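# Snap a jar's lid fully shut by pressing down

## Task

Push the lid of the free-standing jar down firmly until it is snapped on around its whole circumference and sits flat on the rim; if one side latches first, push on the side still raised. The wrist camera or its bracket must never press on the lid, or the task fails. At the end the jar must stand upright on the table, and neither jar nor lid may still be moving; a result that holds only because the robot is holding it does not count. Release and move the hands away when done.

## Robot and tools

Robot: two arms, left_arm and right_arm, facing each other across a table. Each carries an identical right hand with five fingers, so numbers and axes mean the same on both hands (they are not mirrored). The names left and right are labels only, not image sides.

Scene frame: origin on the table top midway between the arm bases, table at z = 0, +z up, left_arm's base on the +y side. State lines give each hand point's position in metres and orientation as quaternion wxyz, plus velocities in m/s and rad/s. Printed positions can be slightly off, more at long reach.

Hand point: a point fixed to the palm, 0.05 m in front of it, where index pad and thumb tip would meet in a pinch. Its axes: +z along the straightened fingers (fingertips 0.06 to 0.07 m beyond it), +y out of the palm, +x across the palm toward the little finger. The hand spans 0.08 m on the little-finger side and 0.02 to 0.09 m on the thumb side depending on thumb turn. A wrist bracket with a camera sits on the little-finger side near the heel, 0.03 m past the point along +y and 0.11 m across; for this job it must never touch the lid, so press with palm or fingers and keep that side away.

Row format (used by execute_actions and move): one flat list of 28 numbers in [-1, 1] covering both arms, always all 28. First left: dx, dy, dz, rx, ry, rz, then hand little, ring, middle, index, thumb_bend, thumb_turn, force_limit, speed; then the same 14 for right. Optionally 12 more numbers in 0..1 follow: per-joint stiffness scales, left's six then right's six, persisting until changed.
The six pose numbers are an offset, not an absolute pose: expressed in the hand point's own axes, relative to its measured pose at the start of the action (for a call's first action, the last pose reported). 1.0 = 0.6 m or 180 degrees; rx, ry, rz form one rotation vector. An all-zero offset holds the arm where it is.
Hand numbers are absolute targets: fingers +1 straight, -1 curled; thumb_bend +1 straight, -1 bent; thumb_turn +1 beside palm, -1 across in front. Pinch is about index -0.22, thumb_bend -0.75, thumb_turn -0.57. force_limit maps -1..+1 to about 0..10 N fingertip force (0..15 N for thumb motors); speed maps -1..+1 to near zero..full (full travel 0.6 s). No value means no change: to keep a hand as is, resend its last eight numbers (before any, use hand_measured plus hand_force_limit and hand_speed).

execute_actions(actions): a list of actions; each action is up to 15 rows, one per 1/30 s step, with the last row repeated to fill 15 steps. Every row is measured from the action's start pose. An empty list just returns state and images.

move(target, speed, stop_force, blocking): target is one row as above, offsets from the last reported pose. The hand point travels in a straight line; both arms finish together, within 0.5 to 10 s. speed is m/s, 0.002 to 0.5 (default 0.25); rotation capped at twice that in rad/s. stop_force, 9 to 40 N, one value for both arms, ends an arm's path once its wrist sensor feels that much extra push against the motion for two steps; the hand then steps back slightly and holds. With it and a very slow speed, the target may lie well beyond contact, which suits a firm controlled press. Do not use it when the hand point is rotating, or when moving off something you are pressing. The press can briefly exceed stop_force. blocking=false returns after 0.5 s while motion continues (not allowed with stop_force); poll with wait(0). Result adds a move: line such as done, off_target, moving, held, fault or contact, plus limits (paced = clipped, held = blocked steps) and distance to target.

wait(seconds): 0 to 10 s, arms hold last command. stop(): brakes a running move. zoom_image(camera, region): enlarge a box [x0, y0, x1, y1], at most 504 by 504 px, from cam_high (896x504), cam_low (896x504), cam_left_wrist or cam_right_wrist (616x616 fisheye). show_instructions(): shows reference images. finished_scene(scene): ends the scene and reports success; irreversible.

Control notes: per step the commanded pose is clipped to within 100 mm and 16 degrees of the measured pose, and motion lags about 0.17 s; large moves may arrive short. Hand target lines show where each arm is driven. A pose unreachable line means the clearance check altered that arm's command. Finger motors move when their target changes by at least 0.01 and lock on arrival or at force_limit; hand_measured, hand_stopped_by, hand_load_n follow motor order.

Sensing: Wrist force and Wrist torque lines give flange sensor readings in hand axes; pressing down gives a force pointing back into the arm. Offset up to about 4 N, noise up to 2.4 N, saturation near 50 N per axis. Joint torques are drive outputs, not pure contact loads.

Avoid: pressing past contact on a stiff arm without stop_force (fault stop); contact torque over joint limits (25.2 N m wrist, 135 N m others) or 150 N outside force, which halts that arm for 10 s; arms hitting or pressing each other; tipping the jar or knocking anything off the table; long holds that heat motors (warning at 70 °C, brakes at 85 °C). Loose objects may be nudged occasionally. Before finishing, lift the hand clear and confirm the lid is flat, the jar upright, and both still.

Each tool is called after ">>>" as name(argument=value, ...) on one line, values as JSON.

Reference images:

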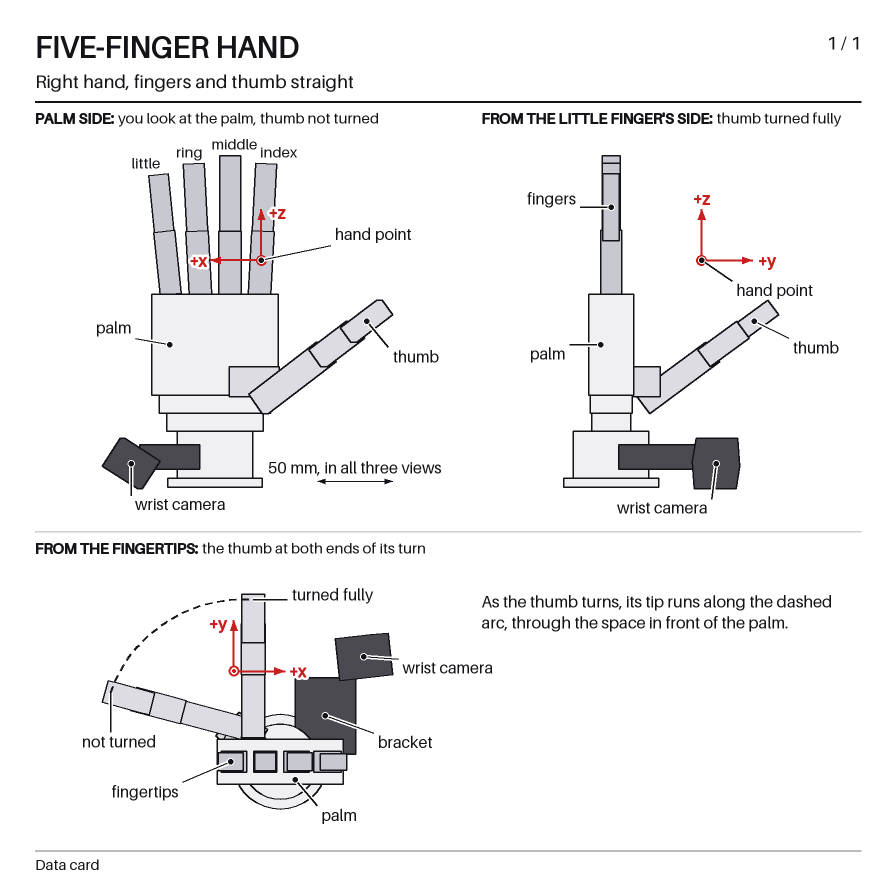

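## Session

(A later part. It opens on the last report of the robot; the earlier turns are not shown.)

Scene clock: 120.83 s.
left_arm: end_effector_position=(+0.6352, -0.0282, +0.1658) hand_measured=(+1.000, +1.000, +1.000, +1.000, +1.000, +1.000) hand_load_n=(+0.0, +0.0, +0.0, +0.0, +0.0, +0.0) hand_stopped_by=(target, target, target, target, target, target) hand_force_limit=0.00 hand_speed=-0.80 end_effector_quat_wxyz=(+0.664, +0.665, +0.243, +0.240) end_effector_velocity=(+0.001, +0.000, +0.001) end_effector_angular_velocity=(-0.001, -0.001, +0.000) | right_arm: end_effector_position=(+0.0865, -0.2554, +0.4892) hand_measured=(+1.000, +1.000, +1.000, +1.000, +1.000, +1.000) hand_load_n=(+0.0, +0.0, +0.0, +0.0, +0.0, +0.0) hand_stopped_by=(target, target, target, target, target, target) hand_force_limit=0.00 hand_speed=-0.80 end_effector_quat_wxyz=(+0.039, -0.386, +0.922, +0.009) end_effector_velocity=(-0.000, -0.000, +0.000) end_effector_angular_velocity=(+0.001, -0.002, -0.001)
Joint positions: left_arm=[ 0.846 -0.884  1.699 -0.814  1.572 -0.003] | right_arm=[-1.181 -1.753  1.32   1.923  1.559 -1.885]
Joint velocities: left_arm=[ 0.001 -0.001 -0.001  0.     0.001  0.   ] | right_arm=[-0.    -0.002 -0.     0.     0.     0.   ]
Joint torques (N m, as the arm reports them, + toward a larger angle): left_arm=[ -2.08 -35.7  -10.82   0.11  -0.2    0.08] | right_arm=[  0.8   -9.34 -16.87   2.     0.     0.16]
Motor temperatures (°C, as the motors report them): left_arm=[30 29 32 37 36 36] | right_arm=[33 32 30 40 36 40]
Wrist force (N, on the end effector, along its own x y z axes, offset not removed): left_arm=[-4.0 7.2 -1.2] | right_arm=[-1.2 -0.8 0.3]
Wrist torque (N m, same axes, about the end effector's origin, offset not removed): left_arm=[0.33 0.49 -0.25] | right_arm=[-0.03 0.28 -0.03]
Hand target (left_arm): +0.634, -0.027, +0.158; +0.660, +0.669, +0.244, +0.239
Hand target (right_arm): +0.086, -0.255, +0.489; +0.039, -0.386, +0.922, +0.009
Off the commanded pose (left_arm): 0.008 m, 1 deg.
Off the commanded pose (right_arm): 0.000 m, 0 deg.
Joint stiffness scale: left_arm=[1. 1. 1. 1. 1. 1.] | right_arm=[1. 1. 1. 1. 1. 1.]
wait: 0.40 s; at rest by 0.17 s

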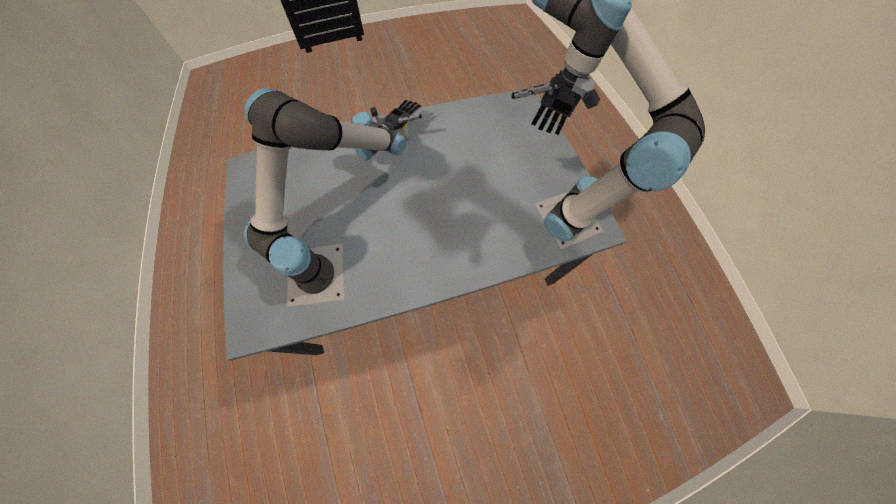

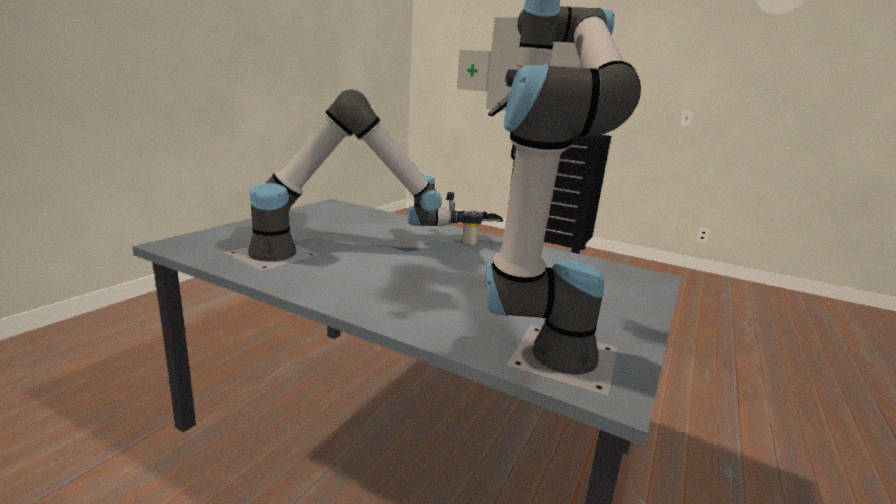

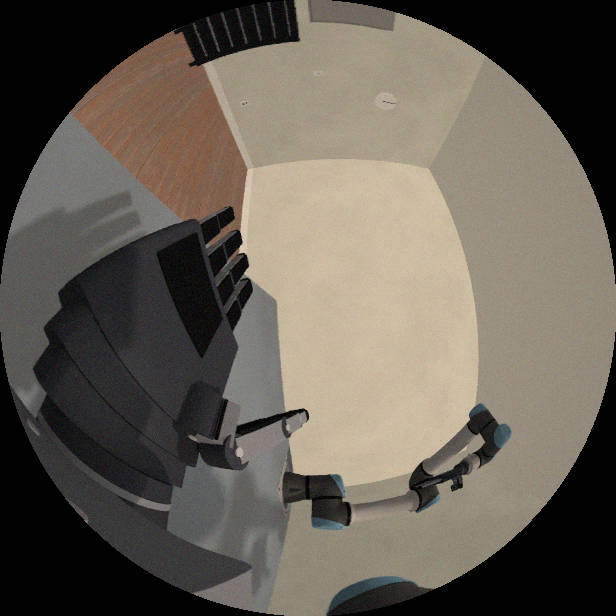

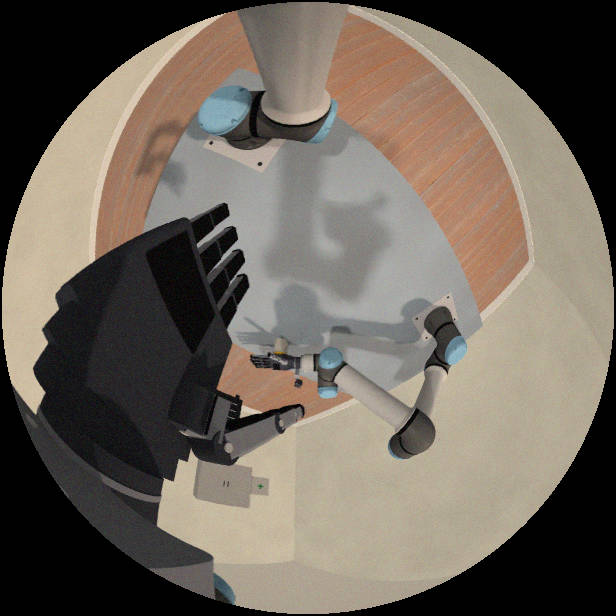

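>>> execute_actions(actions=[[[0,-0.006,-0.001,0.002,0,0,1,1,1,1,1,1,0,-0.8,0,0,0,0,0,0,1,1,1,1,1,1,0,-0.8],[0,-0.002,0,0.001,0,0,1,1,1,1,1,1,0,-0.8,0,0,0,0,0,0,1,1,1,1,1,1,0,-0.8],[0,0.003,0,0,0,0,1,1,1,1,1,1,0,-0.8,0,0,0,0,0,0,1,1,1,1,1,1,0,-0.8],[0,0.008,0,0,0,0,1,1,1,1,1,1,0,-0.8,0,0,0,0,0,0,1,1,1,1,1,1,0,-0.8],[0,0.014,0,0,0,0,1,1,1,1,1,1,0,-0.8,0,0,0,0,0,0,1,1,1,1,1,1,0,-0.8],[0,0.020,0,0,0,0,1,1,1,1,1,1,0,-0.8,0,0,0,0,0,0,1,1,1,1,1,1,0,-0.8],[0,0.026,0,0,0,0,1,1,1,1,1,1,0,-0.8,0,0,0,0,0,0,1,1,1,1,1,1,0,-0.8],[0,0.032,0,0,0,0,1,1,1,1,1,1,0,-0.8,0,0,0,0,0,0,1,1,1,1,1,1,0,-0.8],[0,0.038,0,0,0,0,1,1,1,1,1,1,0,-0.8,0,0,0,0,0,0,1,1,1,1,1,1,0,-0.8],[0,0.044,0,0,0,0,1,1,1,1,1,1,0,-0.8,0,0,0,0,0,0,1,1,1,1,1,1,0,-0.8],[0,0.050,0,0,0,0,1,1,1,1,1,1,0,-0.8,0,0,0,0,0,0,1,1,1,1,1,1,0,-0.8],[0,0.055,0,0,0,0,1,1,1,1,1,1,0,-0.8,0,0,0,0,0,0,1,1,1,1,1,1,0,-0.8],[0,0.060,0,0,0,0,1,1,1,1,1,1,0,-0.8,0,0,0,0,0,0,1,1,1,1,1,1,0,-0.8],[0,0.064,0,0,0,0,1,1,1,1,1,1,0,-0.8,0,0,0,0,0,0,1,1,1,1,1,1,0,-0.8],[0,0.067,0,0,0,0,1,1,1,1,1,1,0,-0.8,0,0,0,0,0,0,1,1,1,1,1,1,0,-0.8]]])

>>> move(target=[-0.15,0.05,-0.22,0,0,0,1,1,1,1,1,1,0,-0.8, 0,0,0,0,0,0,1,1,1,1,1,1,0,-0.8], speed=0.25)

Scene clock: 138.73 s.
left_arm: end_effector_position=(+0.6348, -0.0278, +0.1913) hand_measured=(+1.000, +1.000, +1.000, +1.000, +1.000, +1.000) hand_load_n=(+0.0, +0.0, +0.0, +0.0, +0.0, +0.0) hand_stopped_by=(target, target, target, target, target, target) hand_force_limit=0.00 hand_speed=-0.80 end_effector_quat_wxyz=(+0.665, +0.664, +0.243, +0.241) end_effector_velocity=(+0.002, -0.001, +0.123) end_effector_angular_velocity=(-0.037, -0.031, +0.000) | right_arm: end_effector_position=(+0.0865, -0.2554, +0.4892) hand_measured=(+1.000, +1.000, +1.000, +1.000, +1.000, +1.000) hand_load_n=(+0.0, +0.0, +0.0, +0.0, +0.0, +0.0) hand_stopped_by=(target, target, target, target, target, target) hand_force_limit=0.00 hand_speed=-0.80 end_effector_quat_wxyz=(+0.039, -0.386, +0.922, +0.009) end_effector_velocity=(+0.000, +0.000, -0.000) end_effector_angular_velocity=(+0.000, -0.001, -0.000)
Joint positions: left_arm=[ 0.846 -0.927  1.692 -0.765  1.572 -0.003] | right_arm=[-1.181 -1.753  1.32   1.923  1.559 -1.885]
Joint velocities: left_arm=[ 0.001 -0.18  -0.047  0.179  0.001 -0.   ] | right_arm=[ 0.    -0.    -0.    -0.001 -0.     0.   ]
Joint torques (N m, as the arm reports them, + toward a larger angle): left_arm=[ -1.6  -42.37 -17.15  -1.31  -0.23   0.12] | right_arm=[  0.93  -9.13 -16.63   1.99  -0.02   0.12]
Motor temperatures (°C, as the motors report them): left_arm=[30 29 32 37 36 36] | right_arm=[33 32 30 40 36 40]
Wrist force (N, on the end effector, along its own x y z axes, offset not removed): left_arm=[-3.0 -1.3 -0.8] | right_arm=[-2.0 -1.4 2.1]
Wrist torque (N m, same axes, about the end effector's origin, offset not removed): left_arm=[0.06 0.72 -0.52] | right_arm=[-0.45 0.34 -0.12]
Hand target (left_arm): +0.635, -0.028, +0.206; +0.665, +0.664, +0.243, +0.241
Hand target (right_arm): +0.086, -0.255, +0.489; +0.039, -0.386, +0.922, +0.009
Off the commanded pose (left_arm): 0.015 m, 0 deg.
Off the commanded pose (right_arm): 0.000 m, 0 deg.
Joint stiffness scale: left_arm=[1. 1. 1. 1. 1. 1.] | right_arm=[1. 1. 1. 1. 1. 1.]

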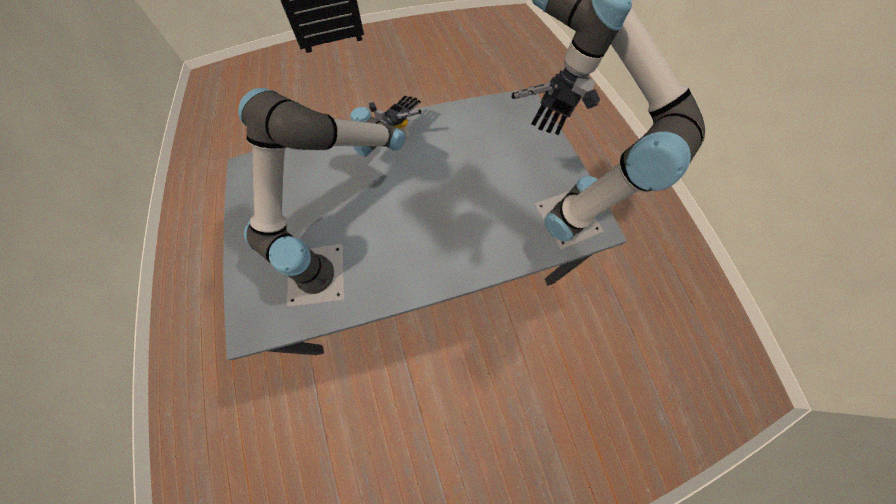

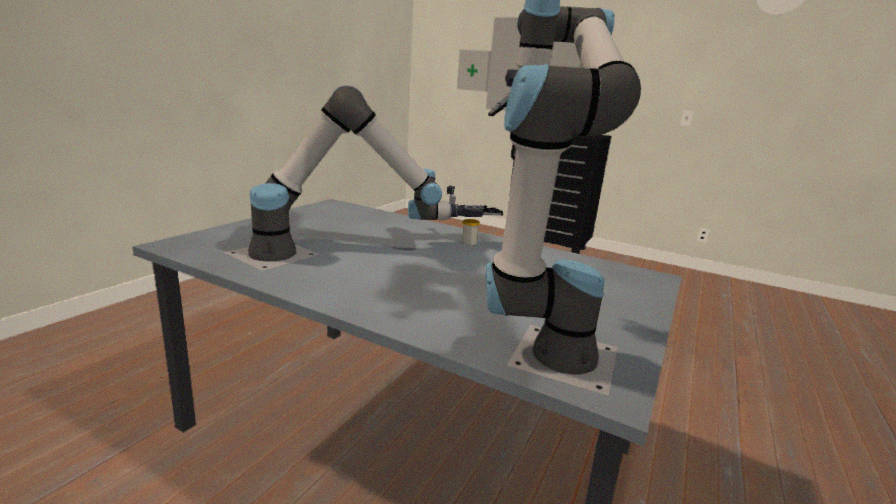

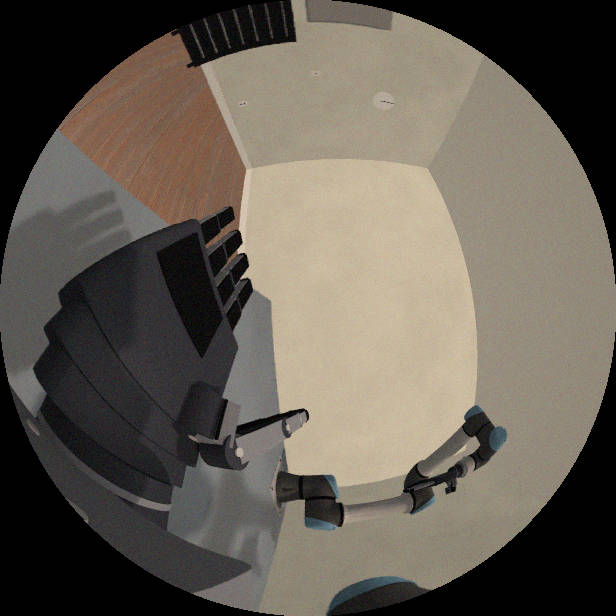

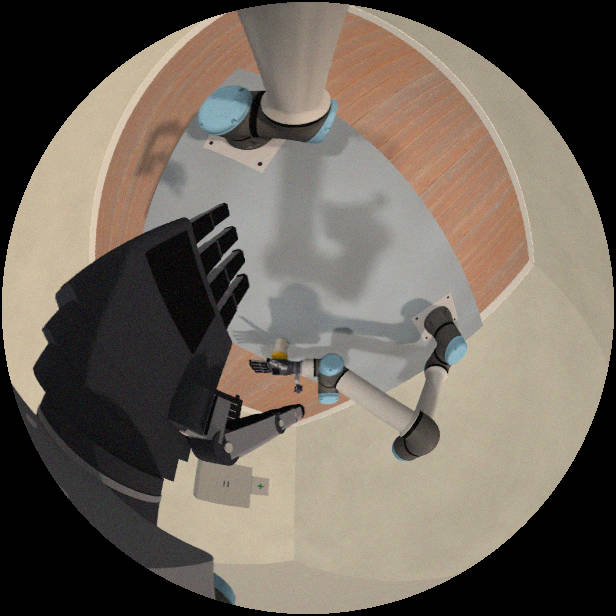

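Scene clock: 140.00 s.
left_arm: end_effector_position=(+0.4821, +0.0151, +0.2213) hand_measured=(+1.000, +1.000, +1.000, +1.000, +1.000, +1.000) hand_load_n=(+0.0, +0.0, +0.0, +0.0, +0.0, +0.0) hand_stopped_by=(target, target, target, target, target, target) hand_force_limit=0.00 hand_speed=-0.80 end_effector_quat_wxyz=(+0.664, +0.665, +0.243, +0.240) end_effector_velocity=(+0.000, +0.002, +0.000) end_effector_angular_velocity=(-0.001, -0.000, +0.013) | right_arm: end_effector_position=(+0.0865, -0.2554, +0.4892) hand_measured=(+1.000, +1.000, +1.000, +1.000, +1.000, +1.000) hand_load_n=(+0.0, +0.0, +0.0, +0.0, +0.0, +0.0) hand_stopped_by=(target, target, target, target, target, target) hand_force_limit=0.00 hand_speed=-0.80 end_effector_quat_wxyz=(+0.039, -0.386, +0.922, +0.009) end_effector_velocity=(+0.000, +0.000, +0.000) end_effector_angular_velocity=(+0.001, -0.002, -0.001)
Joint positions: left_arm=[ 0.623 -1.239  2.124 -0.883  1.349 -0.003] | right_arm=[-1.181 -1.753  1.32   1.923  1.559 -1.885]
Joint velocities: left_arm=[-0.005 -0.004  0.006 -0.003 -0.018 -0.   ] | right_arm=[-0.    -0.    -0.001 -0.001 -0.     0.001]
Joint torques (N m, as the arm reports them, + toward a larger angle): left_arm=[ -3.91 -27.5  -11.79  -1.86  -0.17  -0.07] | right_arm=[  1.3   -8.8  -16.35   2.18   0.11   0.15]
Motor temperatures (°C, as the motors report them): left_arm=[30 29 32 37 36 36] | right_arm=[33 32 30 40 36 40]
Wrist force (N, on the end effector, along its own x y z axes, offset not removed): left_arm=[0.2 -3.2 0.4] | right_arm=[-0.5 -1.6 -0.4]
Wrist torque (N m, same axes, about the end effector's origin, offset not removed): left_arm=[-0.47 -0.03 -0.37] | right_arm=[-0.21 0.24 -0.03]
Hand target (left_arm): +0.481, +0.015, +0.222; +0.665, +0.664, +0.243, +0.240
Hand target (right_arm): +0.086, -0.255, +0.489; +0.039, -0.386, +0.922, +0.009
Off the commanded pose (left_arm): 0.001 m, 0 deg.
Off the commanded pose (right_arm): 0.000 m, 0 deg.
Joint stiffness scale: left_arm=[1. 1. 1. 1. 1. 1.] | right_arm=[1. 1. 1. 1. 1. 1.]
move: done

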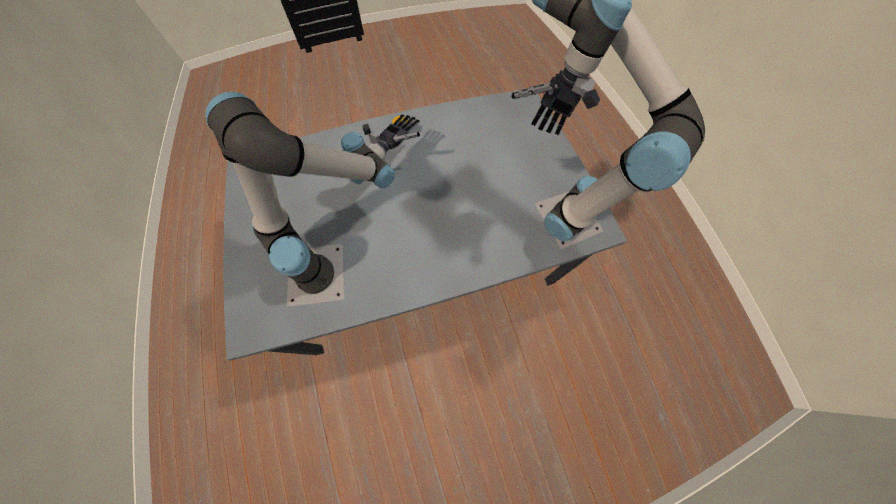

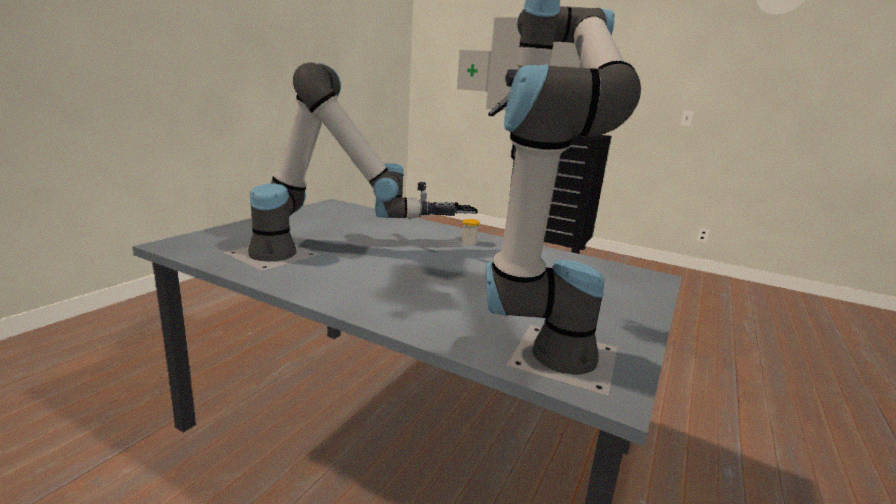

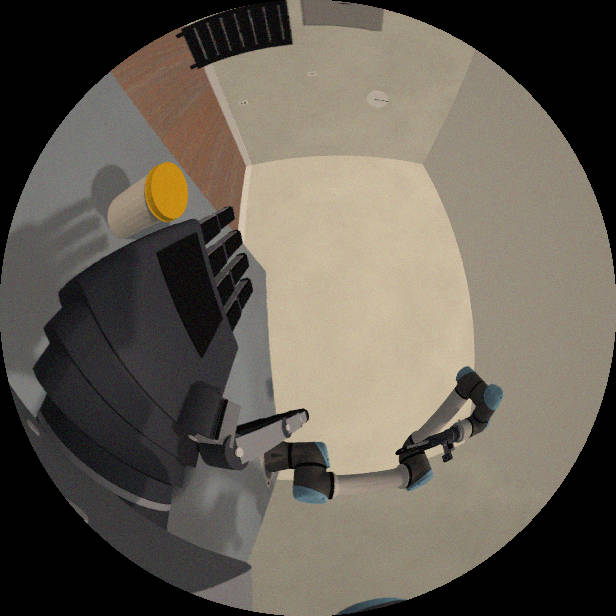

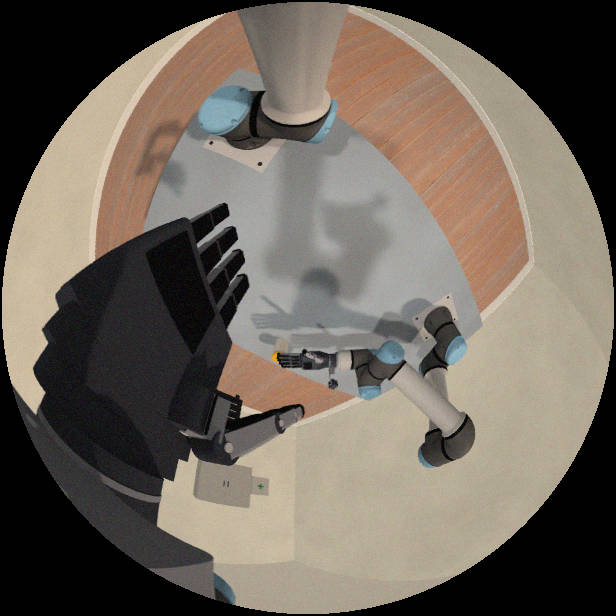

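>>> zoom_image(camera="cam_low", region=[430, 195, 520, 260])

>>> zoom_image(camera="cam_left_wrist", region=[95, 150, 205, 245])

Region (430, 195, 520, 260) of cam_low's 896x504 image, scaled by 5.600, with more detail than that image has.

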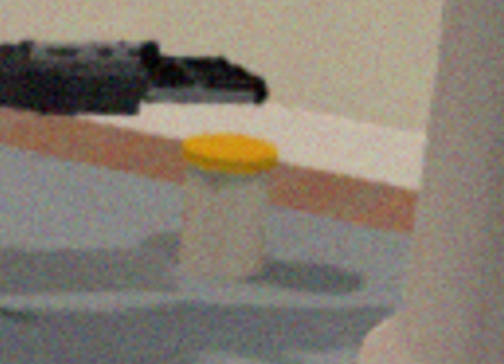

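Region (95, 150, 205, 245) of cam_left_wrist's 616x616 image, scaled by 4.582, with more detail than that image has; it fills the top 435 rows of this view, and the rest is white.

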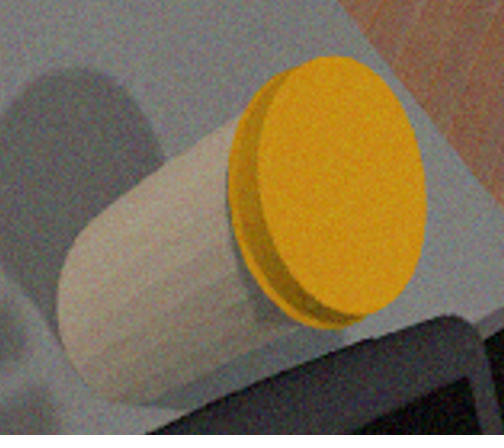

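>>> move(target=[-0.05,0.12,-0.12,0,0,0,1,1,1,1,1,1,0,-0.8, 0,0,0,0,0,0,1,1,1,1,1,1,0,-0.8], speed=0.25)

Scene clock: 144.37 s.
left_arm: end_effector_position=(+0.4138, +0.0505, +0.2940) hand_measured=(+1.000, +1.000, +1.000, +1.000, +1.000, +1.000) hand_load_n=(+0.0, +0.0, +0.0, +0.0, +0.0, +0.0) hand_stopped_by=(target, target, target, target, target, target) hand_force_limit=0.00 hand_speed=-0.80 end_effector_quat_wxyz=(+0.665, +0.664, +0.242, +0.241) end_effector_velocity=(+0.002, +0.003, -0.001) end_effector_angular_velocity=(+0.006, +0.004, +0.012) | right_arm: end_effector_position=(+0.0865, -0.2554, +0.4892) hand_measured=(+1.000, +1.000, +1.000, +1.000, +1.000, +1.000) hand_load_n=(+0.0, +0.0, +0.0, +0.0, +0.0, +0.0) hand_stopped_by=(target, target, target, target, target, target) hand_force_limit=0.00 hand_speed=-0.80 end_effector_quat_wxyz=(+0.039, -0.386, +0.922, +0.009) end_effector_velocity=(+0.000, +0.000, +0.000) end_effector_angular_velocity=(+0.000, -0.000, -0.001)
Joint positions: left_arm=[ 0.482 -1.548  2.253 -0.705  1.208 -0.003] | right_arm=[-1.181 -1.753  1.32   1.923  1.559 -1.885]
Joint velocities: left_arm=[ 0.    -0.004  0.001  0.011 -0.012 -0.002] | right_arm=[ 0.001  0.    -0.    -0.     0.     0.002]
Joint torques (N m, as the arm reports them, + toward a larger angle): left_arm=[ -3.63 -17.36 -14.06  -1.18  -0.76  -0.15] | right_arm=[  1.16  -9.76 -18.02   2.02   0.04   0.04]
Motor temperatures (°C, as the motors report them): left_arm=[30 29 32 37 36 36] | right_arm=[33 32 30 40 36 40]
Wrist force (N, on the end effector, along its own x y z axes, offset not removed): left_arm=[-1.9 0.7 -0.2] | right_arm=[0.2 -1.6 0.4]
Wrist torque (N m, same axes, about the end effector's origin, offset not removed): left_arm=[0.07 0.26 -0.42] | right_arm=[-0.14 -0.02 0.03]
Hand target (left_arm): +0.413, +0.051, +0.294; +0.664, +0.665, +0.243, +0.240
Hand target (right_arm): +0.086, -0.255, +0.489; +0.039, -0.386, +0.922, +0.009
Off the commanded pose (left_arm): 0.001 m, 0 deg.
Off the commanded pose (right_arm): 0.000 m, 0 deg.
Joint stiffness scale: left_arm=[1. 1. 1. 1. 1. 1.] | right_arm=[1. 1. 1. 1. 1. 1.]
move: done

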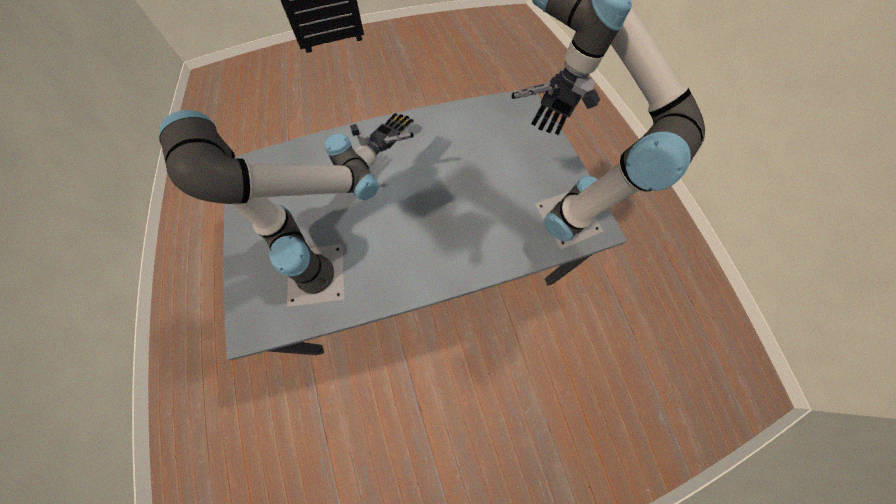

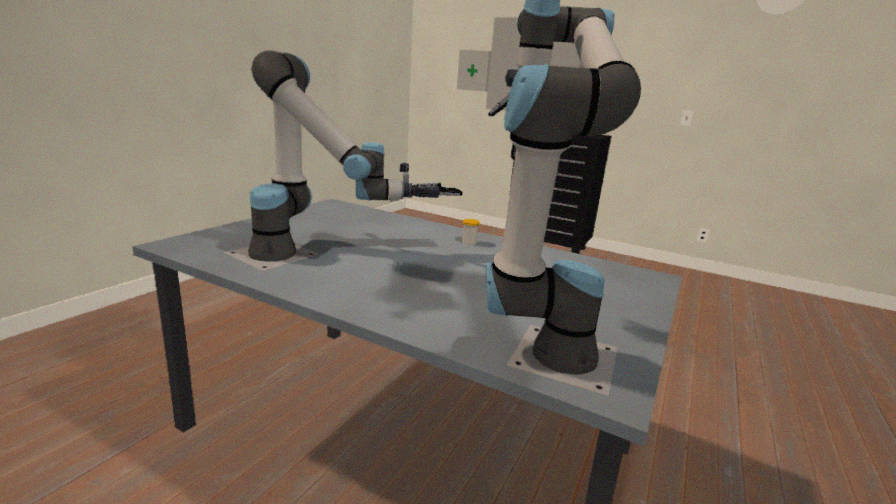

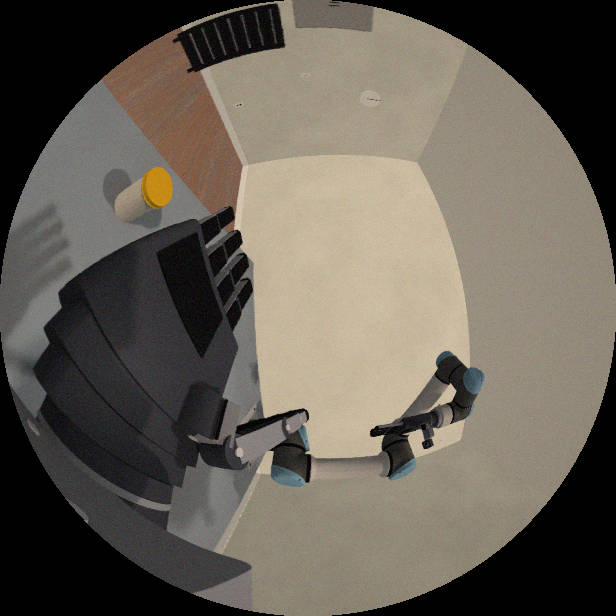

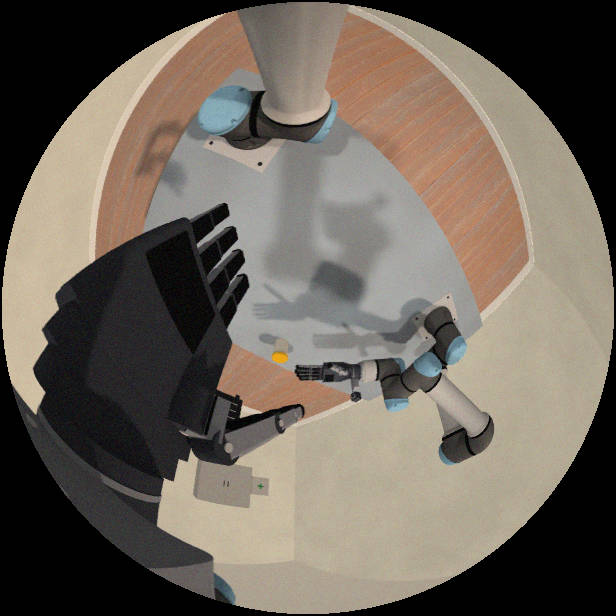

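>>> finished_scene(scene=1)

The scene is finished: the task was done.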